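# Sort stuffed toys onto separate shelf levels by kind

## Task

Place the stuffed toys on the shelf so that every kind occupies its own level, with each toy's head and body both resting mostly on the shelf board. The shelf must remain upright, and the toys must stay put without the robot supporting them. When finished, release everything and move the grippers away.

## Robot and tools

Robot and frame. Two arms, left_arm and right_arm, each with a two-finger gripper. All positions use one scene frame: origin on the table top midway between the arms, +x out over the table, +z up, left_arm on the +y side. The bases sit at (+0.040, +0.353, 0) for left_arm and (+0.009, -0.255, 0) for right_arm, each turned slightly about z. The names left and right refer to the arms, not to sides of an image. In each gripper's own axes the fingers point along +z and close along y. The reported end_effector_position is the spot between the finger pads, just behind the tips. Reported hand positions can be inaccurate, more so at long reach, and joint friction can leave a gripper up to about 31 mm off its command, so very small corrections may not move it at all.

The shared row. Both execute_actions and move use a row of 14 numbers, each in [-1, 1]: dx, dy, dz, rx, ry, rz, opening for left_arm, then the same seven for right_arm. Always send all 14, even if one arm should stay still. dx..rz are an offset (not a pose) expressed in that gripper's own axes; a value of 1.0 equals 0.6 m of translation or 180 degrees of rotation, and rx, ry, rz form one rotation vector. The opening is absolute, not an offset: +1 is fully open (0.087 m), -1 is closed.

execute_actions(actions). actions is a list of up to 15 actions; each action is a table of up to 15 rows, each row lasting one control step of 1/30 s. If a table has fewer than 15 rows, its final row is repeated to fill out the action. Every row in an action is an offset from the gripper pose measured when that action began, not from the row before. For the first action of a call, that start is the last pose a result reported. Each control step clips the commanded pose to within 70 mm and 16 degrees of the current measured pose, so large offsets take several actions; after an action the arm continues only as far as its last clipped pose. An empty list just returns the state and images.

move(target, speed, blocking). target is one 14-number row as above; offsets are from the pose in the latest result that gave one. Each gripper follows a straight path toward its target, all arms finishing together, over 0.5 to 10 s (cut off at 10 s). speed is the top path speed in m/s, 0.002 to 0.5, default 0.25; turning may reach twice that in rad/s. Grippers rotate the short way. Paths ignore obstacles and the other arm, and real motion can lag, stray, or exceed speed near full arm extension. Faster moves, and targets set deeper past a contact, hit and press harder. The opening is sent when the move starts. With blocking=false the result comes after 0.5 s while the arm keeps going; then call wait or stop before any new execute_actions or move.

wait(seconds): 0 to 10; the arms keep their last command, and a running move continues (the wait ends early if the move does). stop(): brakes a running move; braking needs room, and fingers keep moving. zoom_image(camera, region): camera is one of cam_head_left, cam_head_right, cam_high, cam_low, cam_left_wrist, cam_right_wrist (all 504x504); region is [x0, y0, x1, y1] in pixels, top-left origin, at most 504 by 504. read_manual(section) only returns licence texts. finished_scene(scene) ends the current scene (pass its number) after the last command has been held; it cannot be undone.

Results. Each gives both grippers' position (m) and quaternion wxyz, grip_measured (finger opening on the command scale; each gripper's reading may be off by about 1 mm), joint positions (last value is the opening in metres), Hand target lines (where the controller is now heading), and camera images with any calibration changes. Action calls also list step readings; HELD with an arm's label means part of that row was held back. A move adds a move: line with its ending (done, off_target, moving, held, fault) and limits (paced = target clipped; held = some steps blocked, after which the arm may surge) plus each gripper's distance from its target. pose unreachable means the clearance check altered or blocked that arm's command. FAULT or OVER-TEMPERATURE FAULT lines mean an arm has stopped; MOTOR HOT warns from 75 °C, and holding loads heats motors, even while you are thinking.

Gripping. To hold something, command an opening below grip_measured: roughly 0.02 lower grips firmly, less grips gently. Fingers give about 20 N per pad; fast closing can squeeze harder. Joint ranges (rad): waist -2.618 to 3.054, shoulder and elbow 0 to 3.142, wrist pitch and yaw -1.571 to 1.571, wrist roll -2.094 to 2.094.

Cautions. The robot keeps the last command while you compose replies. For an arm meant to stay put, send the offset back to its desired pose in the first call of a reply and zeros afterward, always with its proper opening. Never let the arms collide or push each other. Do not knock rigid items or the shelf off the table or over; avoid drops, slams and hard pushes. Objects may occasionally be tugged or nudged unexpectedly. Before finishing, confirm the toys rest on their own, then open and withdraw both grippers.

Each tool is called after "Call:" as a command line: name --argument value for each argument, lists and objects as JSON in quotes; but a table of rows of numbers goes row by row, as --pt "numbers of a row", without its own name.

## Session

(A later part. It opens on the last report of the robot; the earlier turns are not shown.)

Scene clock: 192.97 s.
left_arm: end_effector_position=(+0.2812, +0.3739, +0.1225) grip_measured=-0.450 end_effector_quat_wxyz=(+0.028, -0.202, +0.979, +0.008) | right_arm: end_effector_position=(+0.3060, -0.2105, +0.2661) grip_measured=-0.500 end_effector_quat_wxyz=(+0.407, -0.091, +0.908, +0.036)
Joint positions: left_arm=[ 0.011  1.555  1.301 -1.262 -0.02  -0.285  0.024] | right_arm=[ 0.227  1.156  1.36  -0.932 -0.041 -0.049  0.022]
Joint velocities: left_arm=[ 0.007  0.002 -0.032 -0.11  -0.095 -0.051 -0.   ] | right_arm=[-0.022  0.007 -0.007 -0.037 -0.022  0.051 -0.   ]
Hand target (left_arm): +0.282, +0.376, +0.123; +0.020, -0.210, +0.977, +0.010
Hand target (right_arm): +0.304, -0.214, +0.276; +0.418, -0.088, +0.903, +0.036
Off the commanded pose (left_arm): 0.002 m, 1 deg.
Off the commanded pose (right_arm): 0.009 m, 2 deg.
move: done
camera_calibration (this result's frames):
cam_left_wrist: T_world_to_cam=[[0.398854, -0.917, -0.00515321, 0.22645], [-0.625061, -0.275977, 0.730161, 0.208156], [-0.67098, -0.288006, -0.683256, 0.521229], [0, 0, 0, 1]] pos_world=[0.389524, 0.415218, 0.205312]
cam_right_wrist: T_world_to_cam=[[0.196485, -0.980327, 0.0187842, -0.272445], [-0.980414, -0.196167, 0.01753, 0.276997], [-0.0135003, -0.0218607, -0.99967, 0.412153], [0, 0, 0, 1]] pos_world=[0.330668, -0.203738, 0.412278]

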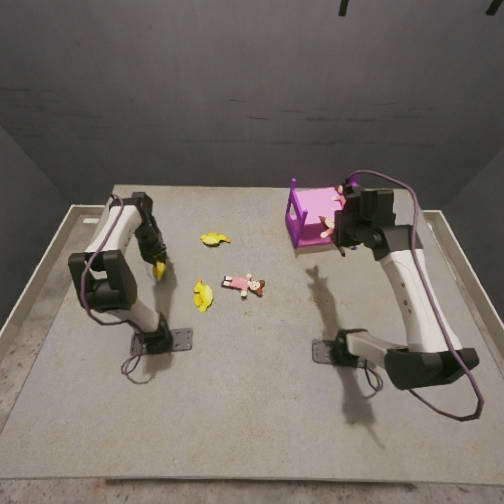

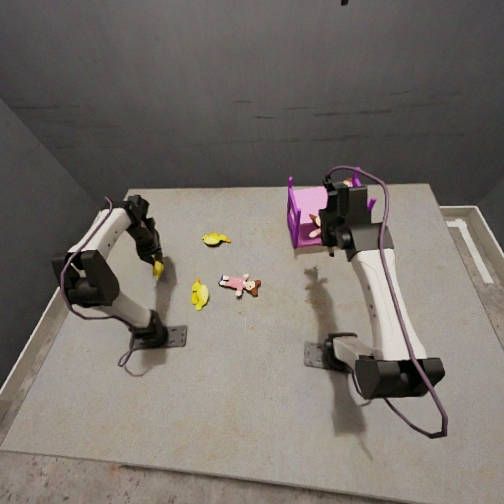

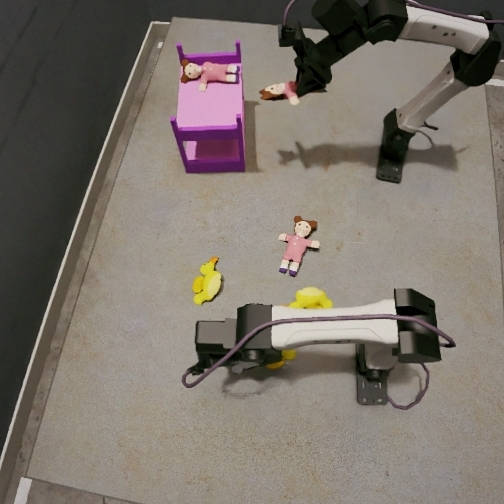

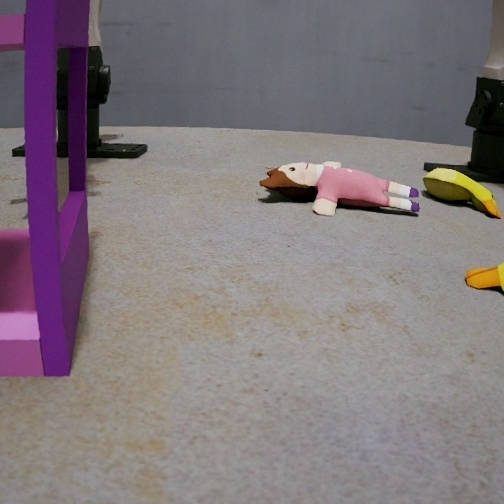

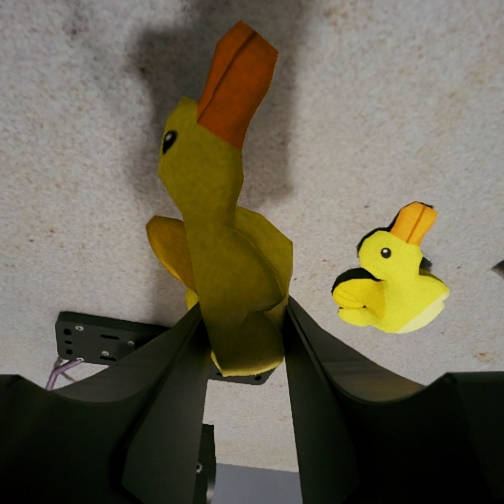

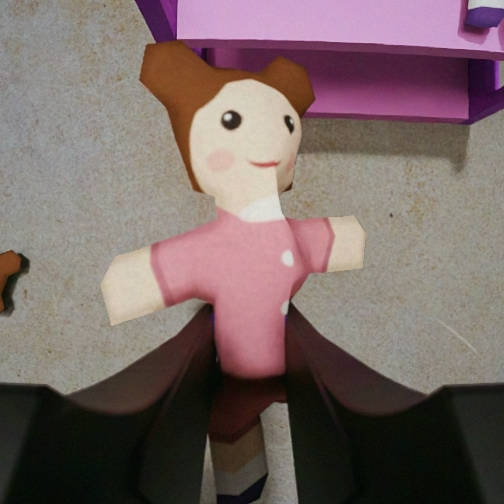

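Call:
move --target '[0.05,-0.567,0.07,0,0,-0.1,-0.45,-0.21,-0.05,0.282,0,-0.015,0,-0.5]' --speed 0.3

Scene clock: 199.30 s.
left_arm: end_effector_position=(+0.3866, +0.0475, +0.0872) grip_measured=-0.450 end_effector_quat_wxyz=(+0.032, -0.347, +0.937, -0.013) | right_arm: end_effector_position=(+0.5120, -0.1925, +0.2422) grip_measured=-0.500 end_effector_quat_wxyz=(+0.424, -0.091, +0.900, +0.039)
Joint positions: left_arm=[-0.759  2.353  2.261 -1.424 -0.04  -1.358  0.024] | right_arm=[ 0.201  1.871  1.903 -0.725 -0.066 -0.065  0.022]
Joint velocities: left_arm=[ 0.002  0.007  0.012  0.037 -0.007  0.022 -0.001] | right_arm=[ 0.002 -0.002  0.012 -0.022  0.066 -0.022 -0.001]
Hand target (left_arm): +0.388, +0.049, +0.081; +0.027, -0.352, +0.935, -0.004
Hand target (right_arm): +0.518, -0.198, +0.244; +0.429, -0.090, +0.898, +0.038
Off the commanded pose (left_arm): 0.011 m, 2 deg.
Off the commanded pose (right_arm): 0.010 m, 1 deg.
move: off_target (left_arm)
camera_calibration (this result's frames):
cam_left_wrist: T_world_to_cam=[[0.653036, -0.756033, 0.0442429, -0.225353], [-0.533681, -0.417953, 0.735187, 0.180696], [-0.537335, -0.503715, -0.676419, 0.431748], [0, 0, 0, 1]] pos_world=[0.475591, 0.122626, 0.169168]
cam_right_wrist: T_world_to_cam=[[0.198525, -0.979938, 0.0176179, -0.29556], [-0.979829, -0.198858, -0.0197512, 0.49112], [0.0228584, -0.0133414, -0.99965, 0.374443], [0, 0, 0, 1]] pos_world=[0.53133, -0.186971, 0.389219]

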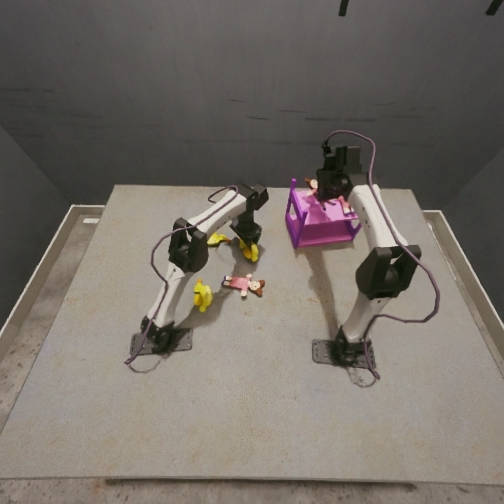

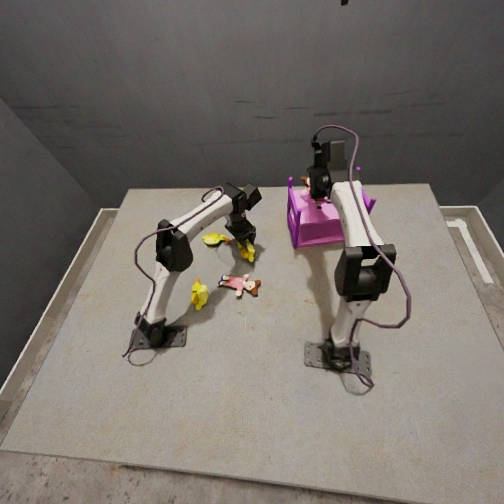

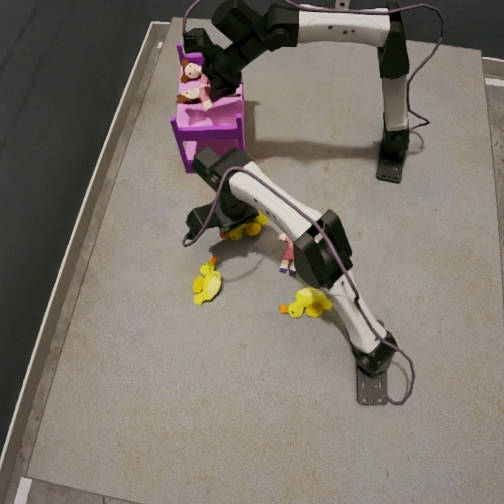

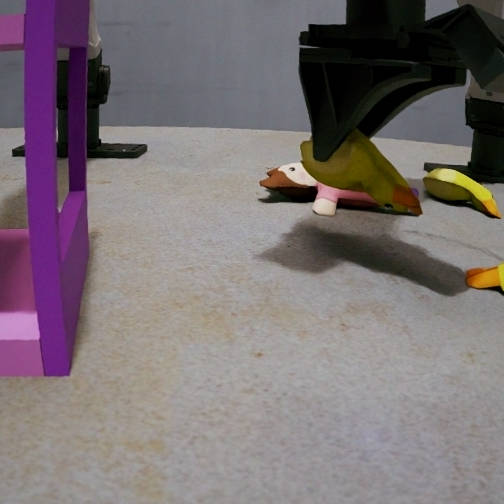

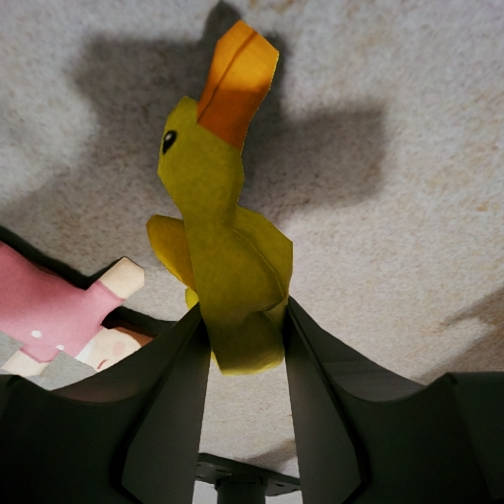

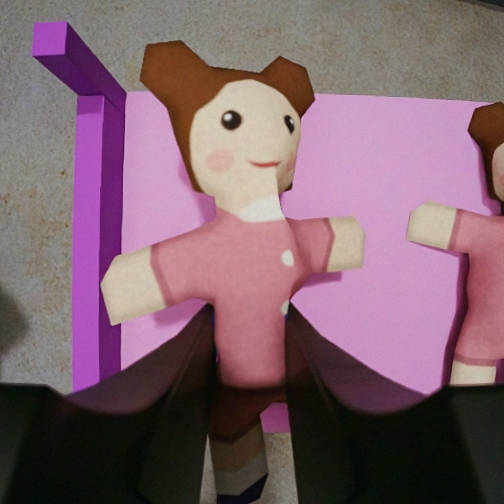

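Call:
move --target '[0,0,0.13,0,0,0,-0.45,0.066,0.035,0.056,0,0,0,-0.5]' --speed 0.12

Call:
execute_actions --actions '[[[0,0,0,0,0,0,-0.35,0,0,0,0,0,0,-0.4],[0,0,0,0,0,0,-0.25,0,0,0,0,0,0,-0.3],[0,0,0,0,0,0,-0.15,0,0,0,0,0,0,-0.2],[0,0,0,0,0,0,-0.05,0,0,0,0,0,0,-0.1],[0,0,0,0,0,0,0.05,0,0,0,0,0,0,0],[0,0,0,0,0,0,0.2,0,0,0,0,0,0,0.1],[0,0,0,0,0,0,0.4,0,0,0,0,0,0,0.2],[0,0,0,0,0,0,0.6,0,0,0,0,0,0,0.22],[0,0,0,0,0,0,0.8,0,0,0,0,0,0,0.22]]]'

Scene clock: 207.43 s.
left_arm: end_effector_position=(+0.3935, +0.0421, +0.0290) grip_measured=-0.450 end_effector_quat_wxyz=(+0.039, -0.347, +0.937, -0.025) | right_arm: end_effector_position=(+0.5142, -0.1778, +0.1957) grip_measured=-0.500 end_effector_quat_wxyz=(+0.430, -0.090, +0.898, +0.036)
Joint positions: left_arm=[-0.759  2.35   2.024 -1.161 -0.039 -1.358  0.024] | right_arm=[ 0.24   1.843  1.671 -0.507 -0.028 -0.039  0.022]
Joint velocities: left_arm=[-0.017 -0.002 -0.017  0.007 -0.037  0.037 -0.   ] | right_arm=[ 0.002 -0.002 -0.007  0.007 -0.022 -0.051  0.   ]
Hand target (left_arm): +0.391, +0.047, +0.010; +0.031, -0.347, +0.937, -0.012
Hand target (right_arm): +0.508, -0.172, +0.191; +0.424, -0.091, +0.900, +0.039
Off the commanded pose (left_arm): 0.020 m, 2 deg.
Off the commanded pose (right_arm): 0.010 m, 1 deg.
move: off_target (left_arm)
camera_calibration (this result's frames):
cam_left_wrist: T_world_to_cam=[[0.65137, -0.755242, 0.0729836, -0.231534], [-0.550823, -0.404518, 0.73004, 0.231238], [-0.521833, -0.515727, -0.679496, 0.38794], [0, 0, 0, 1]] pos_world=[0.480625, 0.118747, 0.111689]
cam_right_wrist: T_world_to_cam=[[0.19223, -0.981076, 0.0231732, -0.278798], [-0.98071, -0.192904, -0.0315545, 0.499118], [0.0354276, -0.0166605, -0.999233, 0.320966], [0, 0, 0, 1]] pos_world=[0.531712, -0.171893, 0.34293]

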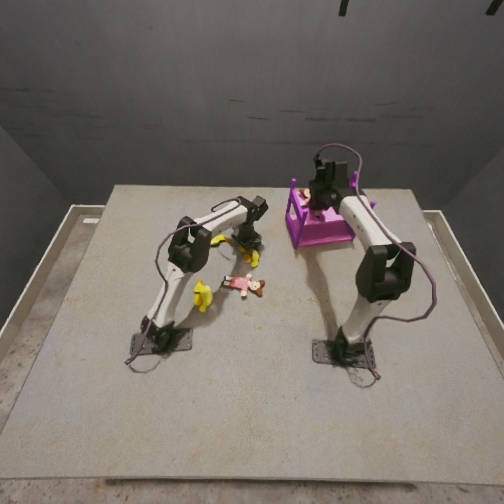

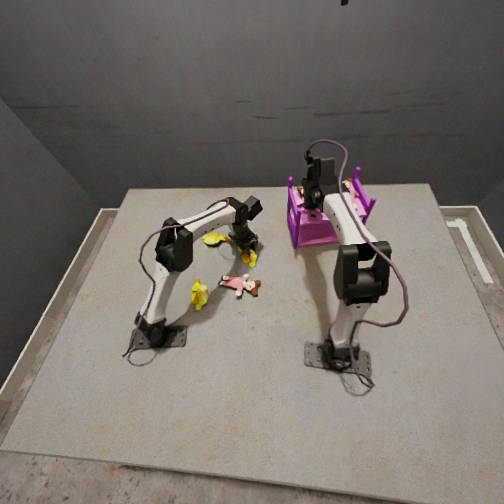

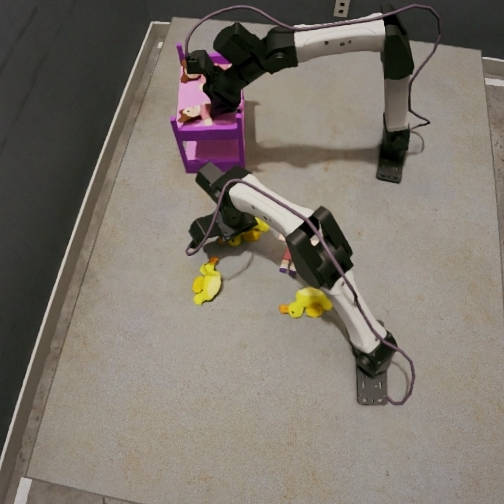

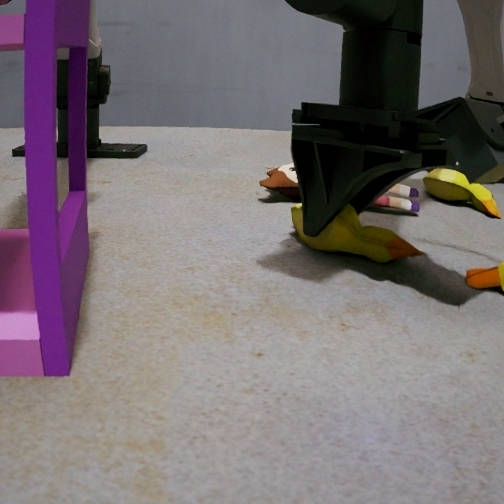

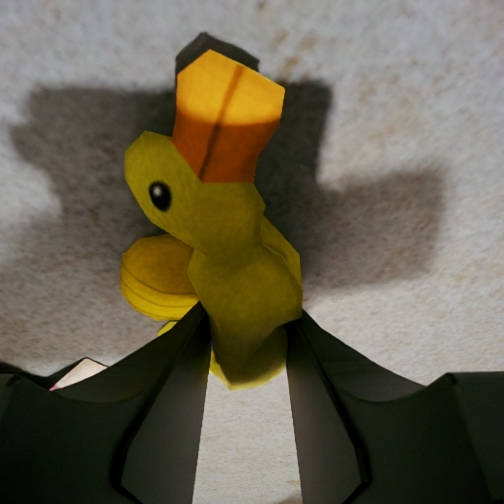

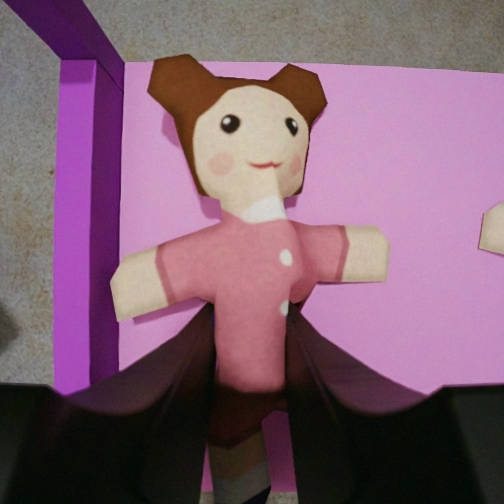

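Scene clock: 207.93 s.
left_arm: end_effector_position=(+0.3935, +0.0421, +0.0290) grip_measured=+0.800 end_effector_quat_wxyz=(+0.039, -0.347, +0.937, -0.025) | right_arm: end_effector_position=(+0.5143, -0.1778, +0.1958) grip_measured=+0.220 end_effector_quat_wxyz=(+0.430, -0.090, +0.898, +0.036)
Joint positions: left_arm=[-0.759  2.35   2.024 -1.161 -0.039 -1.358  0.079] | right_arm=[ 0.24   1.843  1.671 -0.507 -0.028 -0.039  0.053]
Joint velocities: left_arm=[-0.017 -0.007  0.022  0.037 -0.022 -0.022 -0.   ] | right_arm=[ 0.007 -0.022  0.007 -0.066  0.007  0.066 -0.001]
Hand target (left_arm): +0.393, +0.042, +0.029; +0.039, -0.347, +0.937, -0.025
Hand target (right_arm): +0.514, -0.178, +0.196; +0.430, -0.090, +0.898, +0.036
Off the commanded pose (left_arm): 0.000 m, 0 deg.
Off the commanded pose (right_arm): 0.000 m, 0 deg.
Step readings (end_effector_position):
0: left_arm (+0.3935, +0.0421, +0.0290) | right_arm (+0.5142, -0.1778, +0.1957)
1: left_arm (+0.3935, +0.0421, +0.0290) | right_arm (+0.5142, -0.1778, +0.1958)
2: left_arm (+0.3935, +0.0421, +0.0290) | right_arm (+0.5143, -0.1778, +0.1958)
4: left_arm (+0.3935, +0.0421, +0.0290) | right_arm (+0.5143, -0.1778, +0.1958)
8: left_arm (+0.3935, +0.0421, +0.0290) | right_arm (+0.5143, -0.1778, +0.1958)
15: end_effector_position above
camera_calibration (this result's frames):
cam_left_wrist: T_world_to_cam=[[0.65137, -0.755242, 0.0729836, -0.231534], [-0.550823, -0.404518, 0.73004, 0.231238], [-0.521833, -0.515727, -0.679496, 0.38794], [0, 0, 0, 1]] pos_world=[0.480625, 0.118747, 0.111689]
cam_right_wrist: T_world_to_cam=[[0.192213, -0.981079, 0.0232092, -0.278806], [-0.980686, -0.1929, -0.0323162, 0.499403], [0.0361818, -0.0165494, -0.999208, 0.320716], [0, 0, 0, 1]] pos_world=[0.531744, -0.171888, 0.343072]

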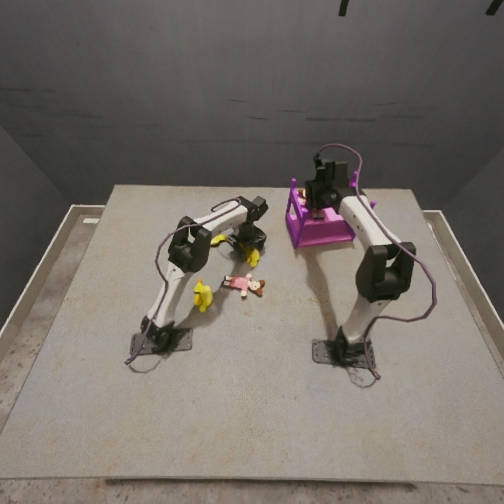

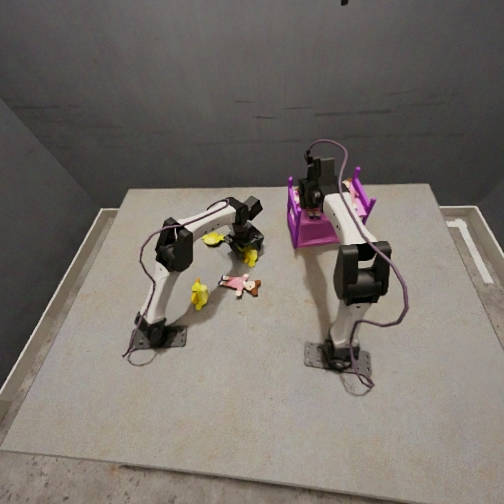

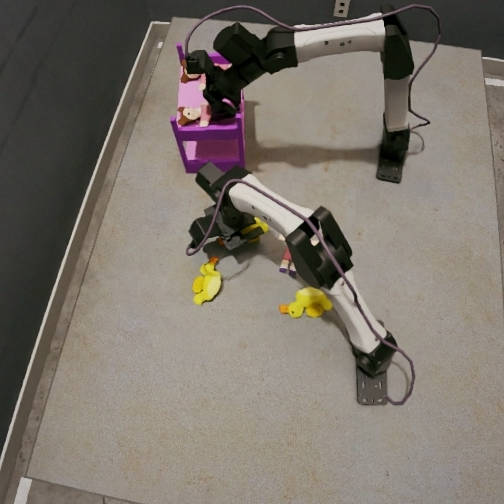

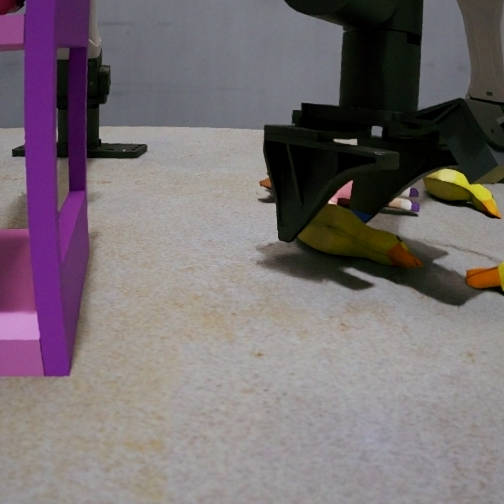

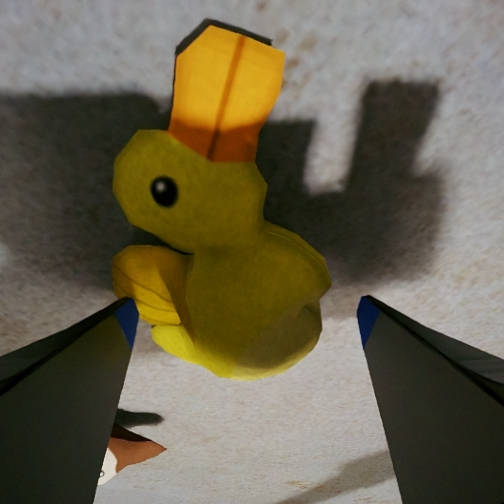

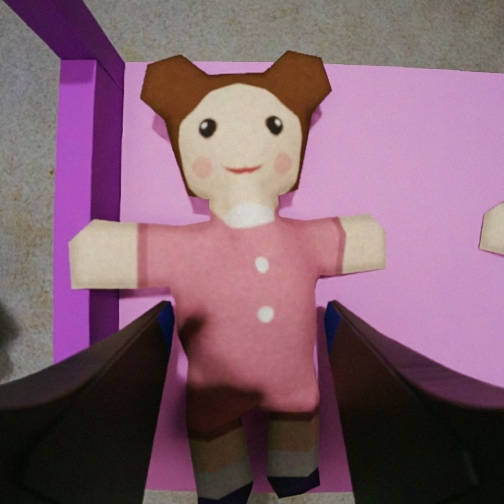

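Call:
move --target '[0,0.03,-0.12,0,0,0.05,0.8,-0.04,-0.015,-0.26,0,0,0,0.22]' --speed 0.25

Scene clock: 215.63 s.
left_arm: end_effector_position=(+0.3754, +0.0580, +0.0959) grip_measured=+0.800 end_effector_quat_wxyz=(+0.041, -0.277, +0.960, -0.022) | right_arm: end_effector_position=(+0.4148, -0.2027, +0.3105) grip_measured=+0.220 end_effector_quat_wxyz=(+0.430, -0.091, +0.897, +0.036)
Joint positions: left_arm=[-0.759  2.264  2.146 -1.369 -0.039 -1.21   0.079] | right_arm=[ 0.205  1.57   1.834 -0.943 -0.057 -0.063  0.053]
Joint velocities: left_arm=[-0.002  0.002 -0.017  0.066 -0.051 -0.081  0.   ] | right_arm=[-0.017 -0.002 -0.007 -0.007  0.066 -0.022  0.002]
Hand target (left_arm): +0.375, +0.058, +0.100; +0.041, -0.273, +0.961, -0.022
Hand target (right_arm): +0.412, -0.207, +0.314; +0.430, -0.090, +0.898, +0.035
Off the commanded pose (left_arm): 0.004 m, 1 deg.
Off the commanded pose (right_arm): 0.005 m, 0 deg.
move: done
camera_calibration (this result's frames):
cam_left_wrist: T_world_to_cam=[[0.53322, -0.843664, 0.0625118, -0.162144], [-0.606212, -0.329511, 0.723829, 0.195902], [-0.59007, -0.423856, -0.687141, 0.453203], [0, 0, 0, 1]] pos_world=[0.472638, 0.11985, 0.179751]
cam_right_wrist: T_world_to_cam=[[0.195267, -0.980474, 0.0232818, -0.287924], [-0.980042, -0.195973, -0.0333366, 0.40012], [0.0372483, -0.0163076, -0.999173, 0.438036], [0, 0, 0, 1]] pos_world=[0.43204, -0.196746, 0.457716]

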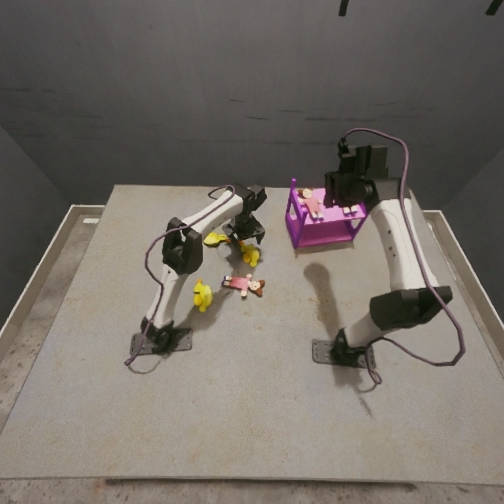

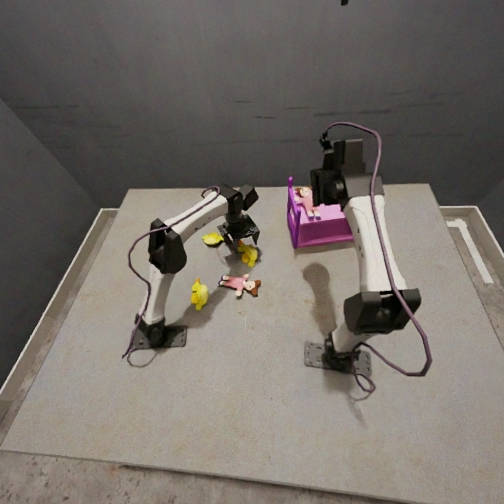

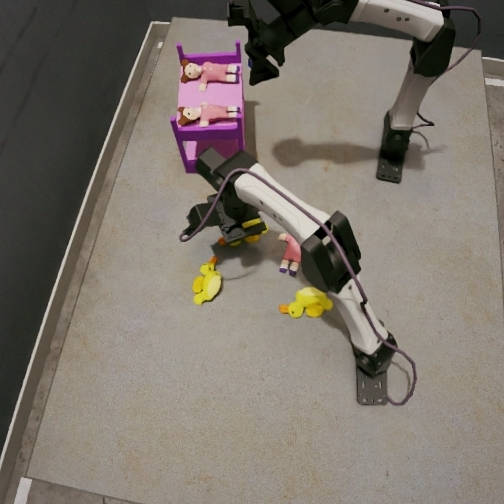

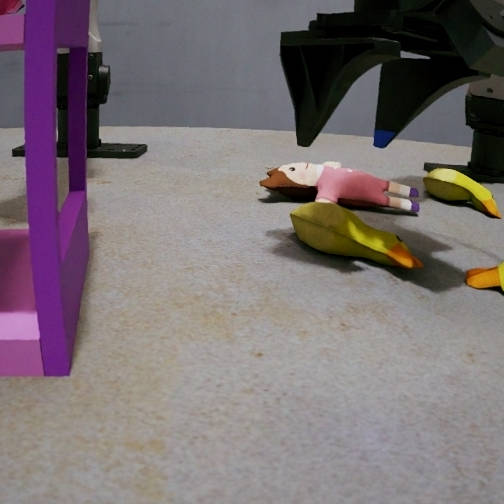

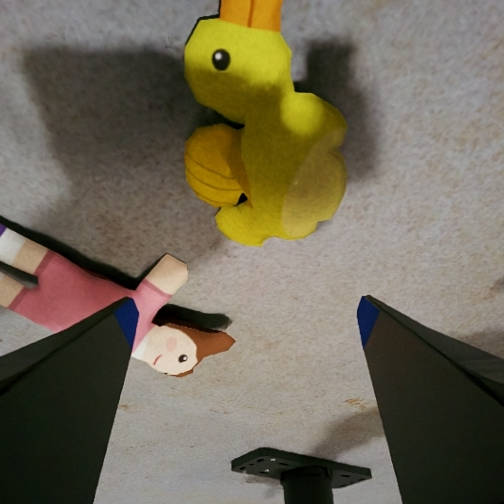

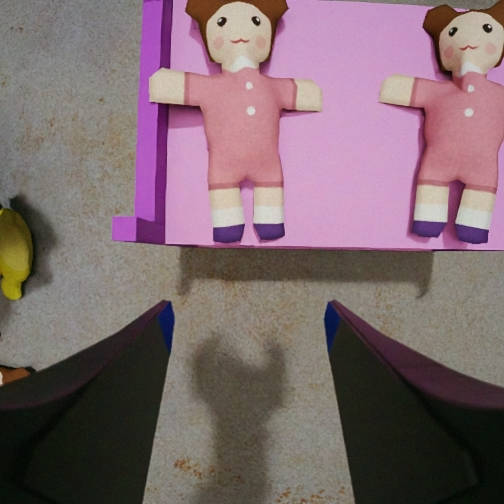

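Call:
move --target '[-0.09,0.615,-0.092,-0.021,0.021,0.094,1,0.356,0.548,0.104,-0.249,0.077,-0.261,0.7]' --speed 0.35

Scene clock: 234.67 s.
left_arm: end_effector_position=(+0.2335, +0.4027, +0.1358) grip_measured=+0.991 end_effector_quat_wxyz=(+0.017, -0.135, +0.991, +0.018) | right_arm: end_effector_position=(+0.2630, +0.0982, +0.1040) grip_measured=+0.700 end_effector_quat_wxyz=(+0.238, -0.582, +0.755, +0.185)
Joint positions: left_arm=[ 0.122  1.418  1.226 -1.341 -0.032 -0.037  0.087] | right_arm=[ 0.977  1.816  1.433 -0.619 -0.244 -0.358  0.074]
Joint velocities: left_arm=[-0.007 -0.007  0.002  0.007 -0.066  0.007 -0.001] | right_arm=[ 0.002 -0.007  0.017  0.007  0.022  0.066  0.   ]
Hand target (left_arm): +0.223, +0.402, +0.132; +0.003, -0.133, +0.991, +0.016
Hand target (right_arm): +0.265, +0.106, +0.105; +0.244, -0.587, +0.748, +0.190
Off the commanded pose (left_arm): 0.014 m, 2 deg.
Off the commanded pose (right_arm): 0.006 m, 1 deg.
move: off_target (left_arm)
camera_calibration (this result's frames):
cam_left_wrist: T_world_to_cam=[[0.270656, -0.962146, -0.0319278, 0.32366], [-0.637599, -0.204011, 0.742864, 0.14882], [-0.721258, -0.180704, -0.66868, 0.473184], [0, 0, 0, 1]] pos_world=[0.348574, 0.427276, 0.216189]
cam_right_wrist: T_world_to_cam=[[0.968033, -0.250731, 0.00684146, -0.231675], [-0.244796, -0.938473, 0.243607, 0.154255], [-0.0546592, -0.237494, -0.96985, 0.285133], [0, 0, 0, 1]] pos_world=[0.277615, 0.154393, 0.240543]

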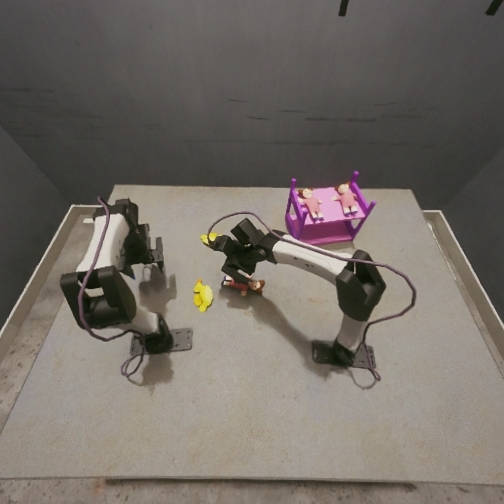

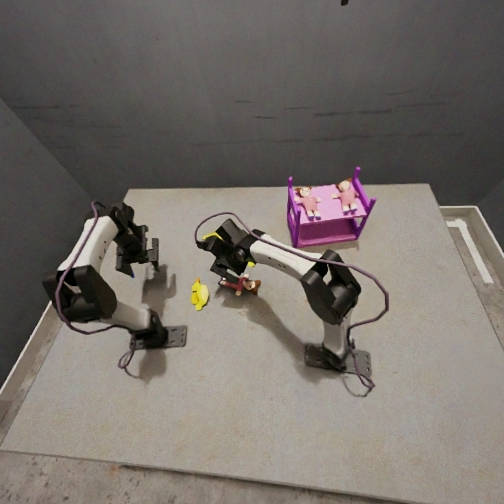

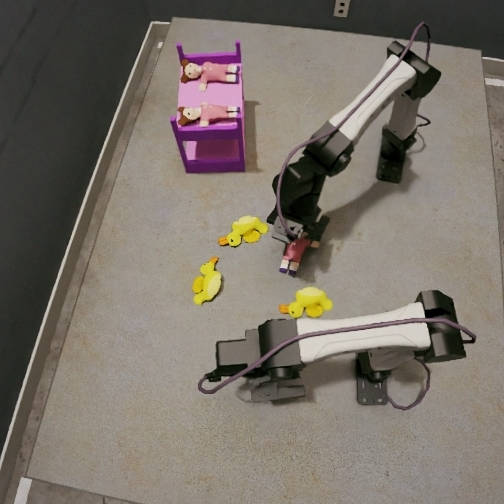

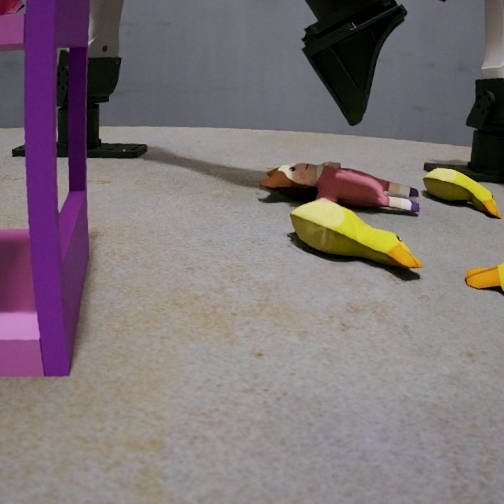

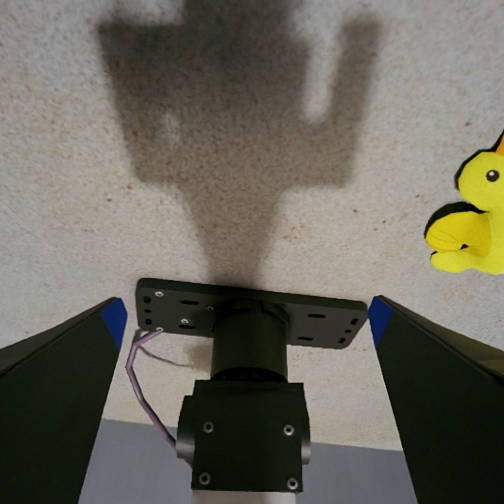

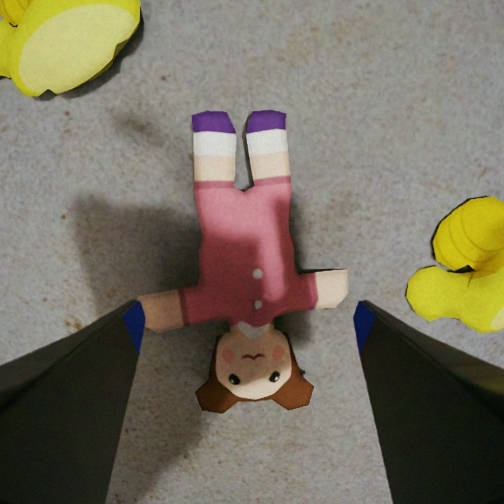

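Call:
move --target '[0,0,0,0,0,0,1,0.09,0.003,0.145,0,0,0,0.7]' --speed 0.15

Call:
execute_actions --actions '[[[0,0,0,0,0,0,1,0,0,0,0,0,0,0.6],[0,0,0,0,0,0,1,0,0,0,0,0,0,0.5],[0,0,0,0,0,0,1,0,0,0,0,0,0,0.4],[0,0,0,0,0,0,1,0,0,0,0,0,0,0.3],[0,0,0,0,0,0,1,0,0,0,0,0,0,0.2],[0,0,0,0,0,0,1,0,0,0,0,0,0,0.1],[0,0,0,0,0,0,1,0,0,0,0,0,0,0],[0,0,0,0,0,0,1,0,0,0,0,0,0,-0.08],[0,0,0,0,0,0,1,0,0,0,0,0,0,-0.16],[0,0,0,0,0,0,1,0,0,0,0,0,0,-0.24],[0,0,0,0,0,0,1,0,0,0,0,0,0,-0.32],[0,0,0,0,0,0,1,0,0,0,0,0,0,-0.4],[0,0,0,0,0,0,1,0,0,0,0,0,0,-0.46]]]'

Scene clock: 241.53 s.
left_arm: end_effector_position=(+0.2334, +0.4028, +0.1358) grip_measured=+0.991 end_effector_quat_wxyz=(+0.017, -0.133, +0.991, +0.018) | right_arm: end_effector_position=(+0.2704, +0.1083, +0.0200) grip_measured=+0.700 end_effector_quat_wxyz=(+0.257, -0.579, +0.750, +0.190)
Joint positions: left_arm=[ 0.122  1.418  1.226 -1.342 -0.032 -0.034  0.087] | right_arm=[ 0.979  1.928  1.213 -0.245 -0.243 -0.352  0.074]
Joint velocities: left_arm=[-0.012  0.007  0.007  0.007 -0.007 -0.037 -0.001] | right_arm=[-0.007  0.002 -0.007 -0.007 -0.095 -0.051  0.001]
Hand target (left_arm): +0.233, +0.403, +0.136; +0.017, -0.135, +0.991, +0.018
Hand target (right_arm): +0.261, +0.104, +0.002; +0.238, -0.582, +0.755, +0.185
Off the commanded pose (left_arm): 0.000 m, 0 deg.
Off the commanded pose (right_arm): 0.020 m, 2 deg.
move: off_target (right_arm)
camera_calibration (this result's frames):
cam_left_wrist: T_world_to_cam=[[0.268074, -0.962865, -0.0320477, 0.324684], [-0.637786, -0.202303, 0.743171, 0.148062], [-0.722056, -0.178785, -0.668334, 0.472488], [0, 0, 0, 1]] pos_world=[0.348555, 0.427055, 0.21615]
cam_right_wrist: T_world_to_cam=[[0.966746, -0.254806, 0.0218462, -0.235186], [-0.253725, -0.944919, 0.206767, 0.189764], [-0.0320425, -0.205434, -0.978146, 0.197048], [0, 0, 0, 1]] pos_world=[0.281827, 0.159866, 0.158643]

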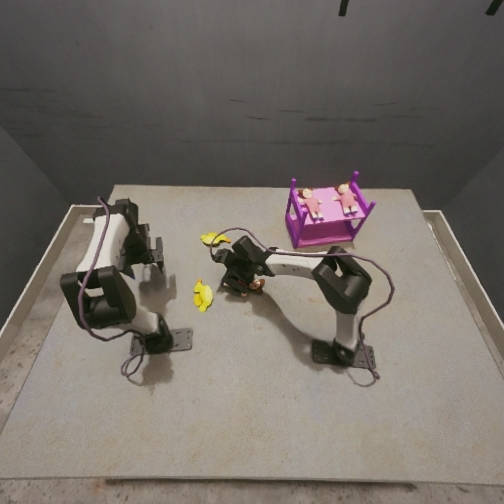

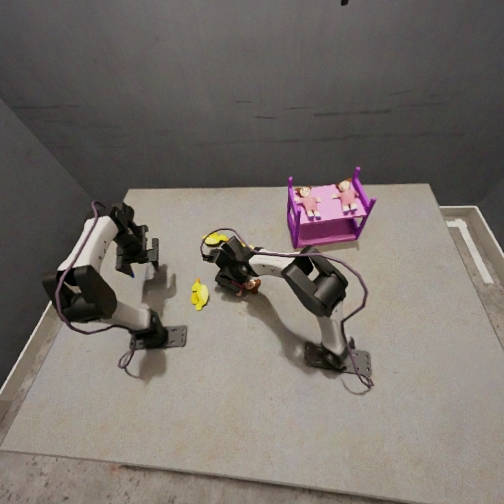

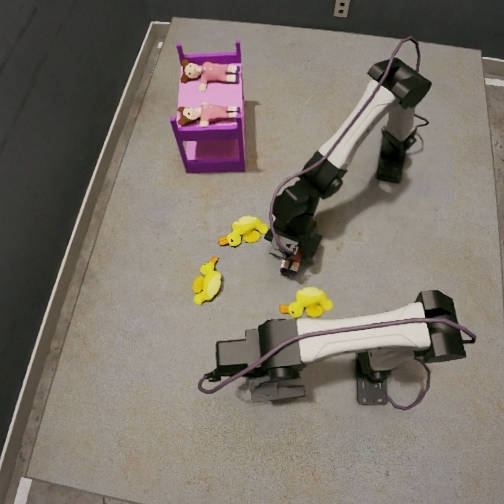

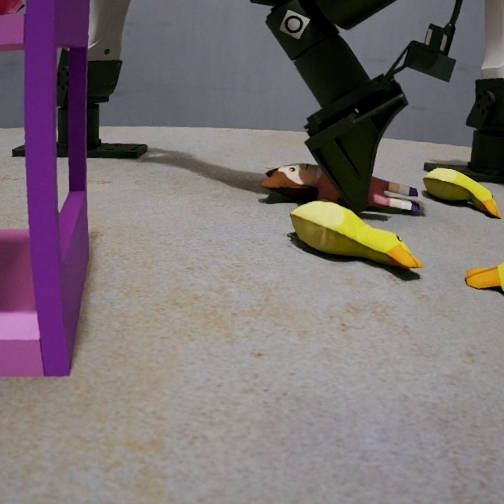

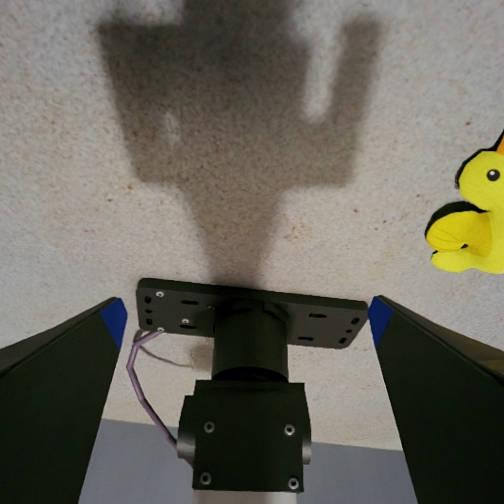

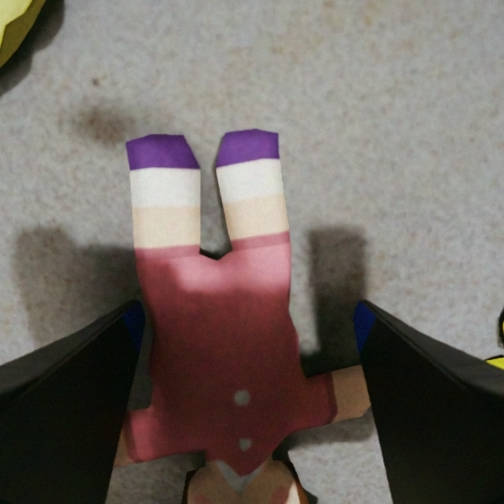

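Scene clock: 242.03 s.
left_arm: end_effector_position=(+0.2334, +0.4028, +0.1358) grip_measured=+0.991 end_effector_quat_wxyz=(+0.017, -0.133, +0.991, +0.018) | right_arm: end_effector_position=(+0.2707, +0.1087, +0.0203) grip_measured=-0.457 end_effector_quat_wxyz=(+0.259, -0.579, +0.750, +0.191)
Joint positions: left_arm=[ 0.122  1.418  1.226 -1.342 -0.032 -0.034  0.087] | right_arm=[ 0.979  1.928  1.213 -0.242 -0.243 -0.352  0.024]
Joint velocities: left_arm=[-0.002  0.002 -0.012 -0.066 -0.037 -0.066  0.001] | right_arm=[-0.022 -0.007 -0.007 -0.066 -0.022 -0.037 -0.004]
Hand target (left_arm): +0.233, +0.403, +0.136; +0.017, -0.133, +0.991, +0.018
Hand target (right_arm): +0.270, +0.108, +0.020; +0.257, -0.579, +0.750, +0.190
Off the commanded pose (left_arm): 0.000 m, 0 deg.
Off the commanded pose (right_arm): 0.001 m, 0 deg.
Step readings (end_effector_position):
0: left_arm (+0.2334, +0.4028, +0.1358) | right_arm (+0.2704, +0.1083, +0.0200)
1: left_arm (+0.2334, +0.4028, +0.1358) | right_arm (+0.2704, +0.1083, +0.0200)
2: left_arm (+0.2334, +0.4028, +0.1358) | right_arm (+0.2704, +0.1083, +0.0200)
4: left_arm (+0.2334, +0.4028, +0.1358) | right_arm (+0.2704, +0.1083, +0.0200)
8: left_arm (+0.2334, +0.4028, +0.1358) | right_arm (+0.2704, +0.1083, +0.0200)
15: end_effector_position above
camera_calibration (this result's frames):
cam_left_wrist: T_world_to_cam=[[0.268074, -0.962865, -0.0320477, 0.324684], [-0.637786, -0.202303, 0.743171, 0.148062], [-0.722056, -0.178785, -0.668334, 0.472488], [0, 0, 0, 1]] pos_world=[0.348555, 0.427055, 0.21615]
cam_right_wrist: T_world_to_cam=[[0.966708, -0.254852, 0.022954, -0.235449], [-0.254073, -0.945343, 0.204384, 0.190429], [-0.0303883, -0.203412, -0.978622, 0.196786], [0, 0, 0, 1]] pos_world=[0.281973, 0.160044, 0.159063]

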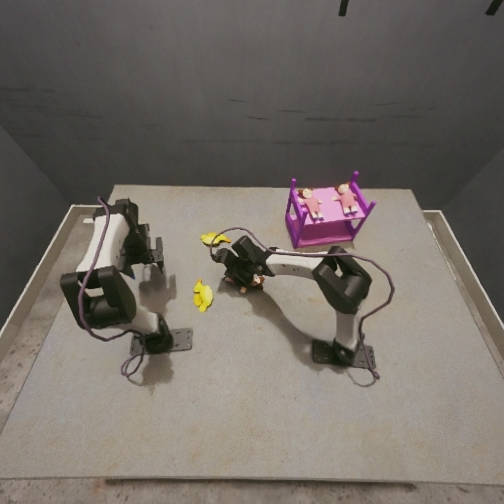

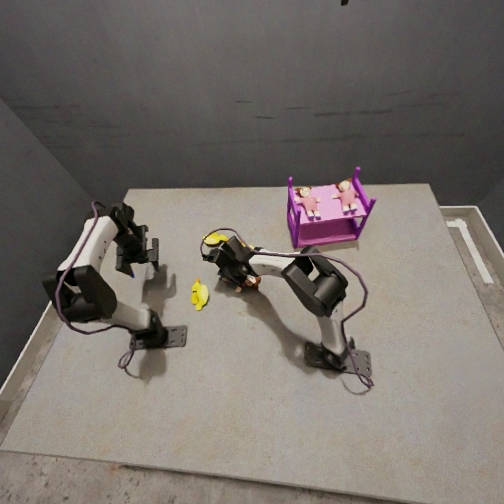

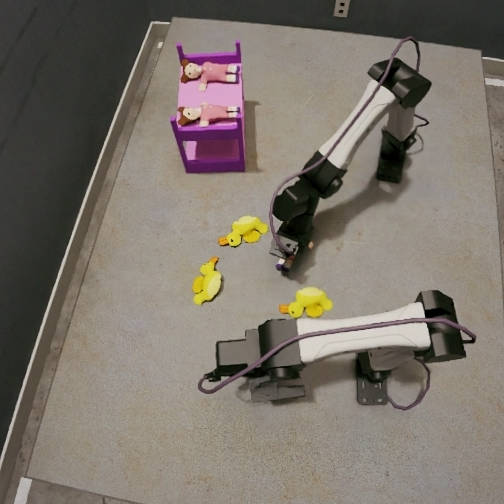

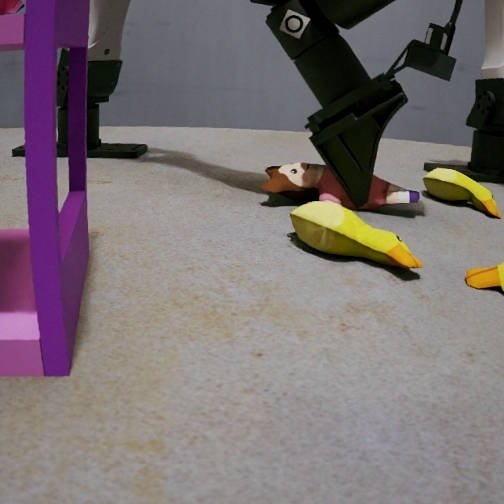

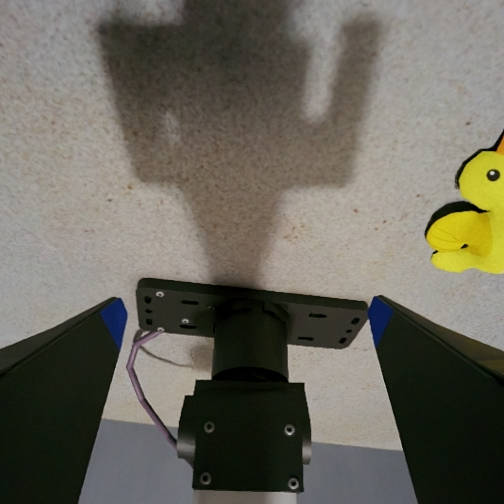

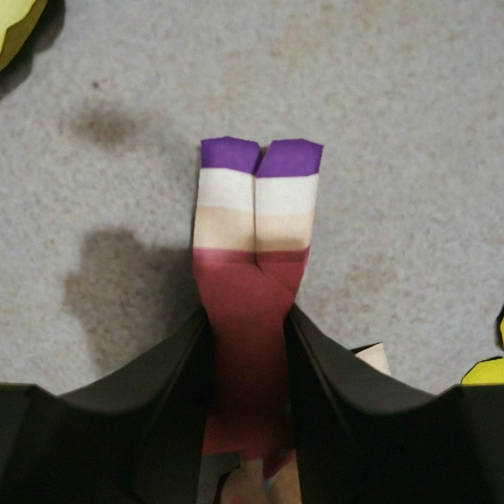

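Call:
move --target '[0.13,-0.269,0.035,0.01,0.01,0,1,0.202,-0.299,-0.709,0.236,-0.035,0.274,-0.48]' --speed 0.33

Scene clock: 256.50 s.
left_arm: end_effector_position=(+0.2052, +0.2276, +0.1170) grip_measured=+0.991 end_effector_quat_wxyz=(+0.018, -0.132, +0.991, -0.013) | right_arm: end_effector_position=(+0.3495, -0.2806, +0.2876) grip_measured=-0.479 end_effector_quat_wxyz=(+0.382, -0.084, +0.920, +0.022)
Joint positions: left_arm=[-0.619  1.386  1.125 -1.264 -0.001 -0.774  0.087] | right_arm=[-0.058  1.405  1.664 -1.067 -0.21  -0.248  0.023]
Joint velocities: left_arm=[-0.007  0.002 -0.007 -0.051  0.022 -0.022  0.   ] | right_arm=[-0.002 -0.007 -0.007  0.037 -0.081  0.037 -0.001]
Hand target (left_arm): +0.201, +0.227, +0.109; +0.004, -0.133, +0.991, -0.007
Hand target (right_arm): +0.353, -0.283, +0.287; +0.379, -0.084, +0.922, +0.023
Off the commanded pose (left_arm): 0.011 m, 2 deg.
Off the commanded pose (right_arm): 0.001 m, 1 deg.
move: off_target (left_arm)
camera_calibration (this result's frames):
cam_left_wrist: T_world_to_cam=[[0.265362, -0.963699, 0.0294549, 0.156495], [-0.645964, -0.155025, 0.747461, 0.099004], [-0.715761, -0.217374, -0.663653, 0.415185], [0, 0, 0, 1]] pos_world=[0.319598, 0.256413, 0.196927]
cam_right_wrist: T_world_to_cam=[[0.172156, -0.984486, 0.0338942, -0.347095], [-0.982752, -0.169291, 0.0744221, 0.297524], [-0.0675296, -0.0461218, -0.996651, 0.443862], [0, 0, 0, 1]] pos_world=[0.38212, -0.270871, 0.431997]

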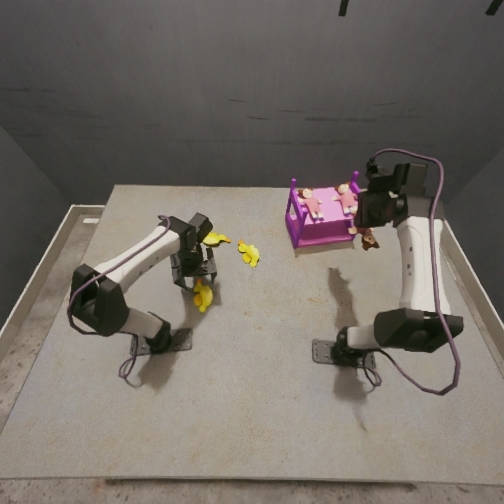

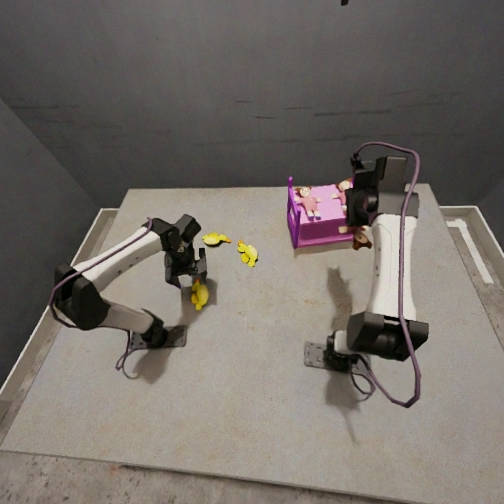

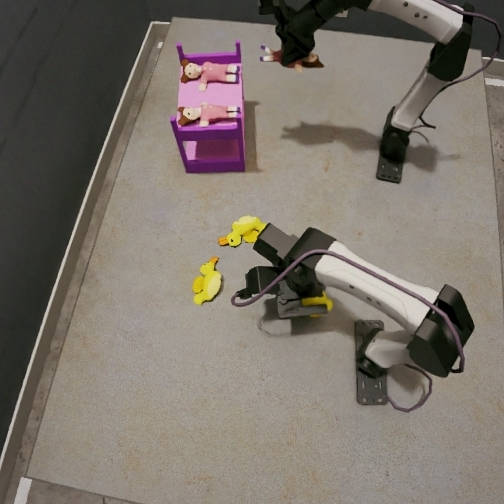

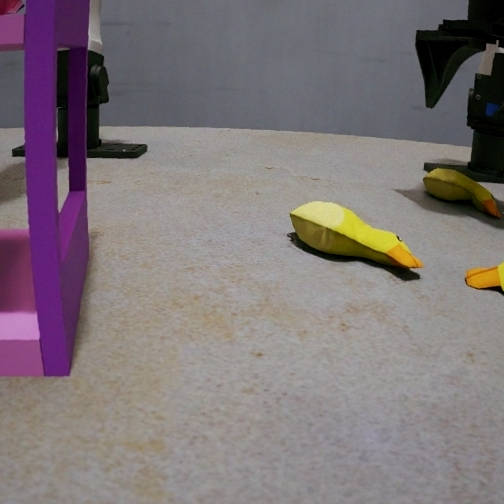

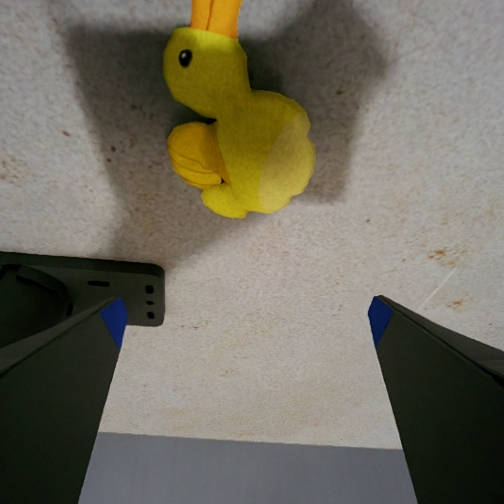

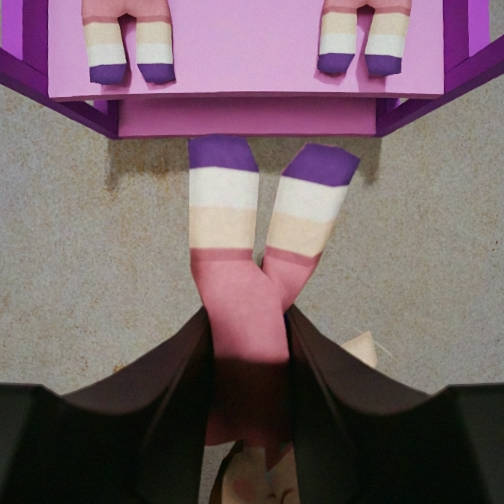

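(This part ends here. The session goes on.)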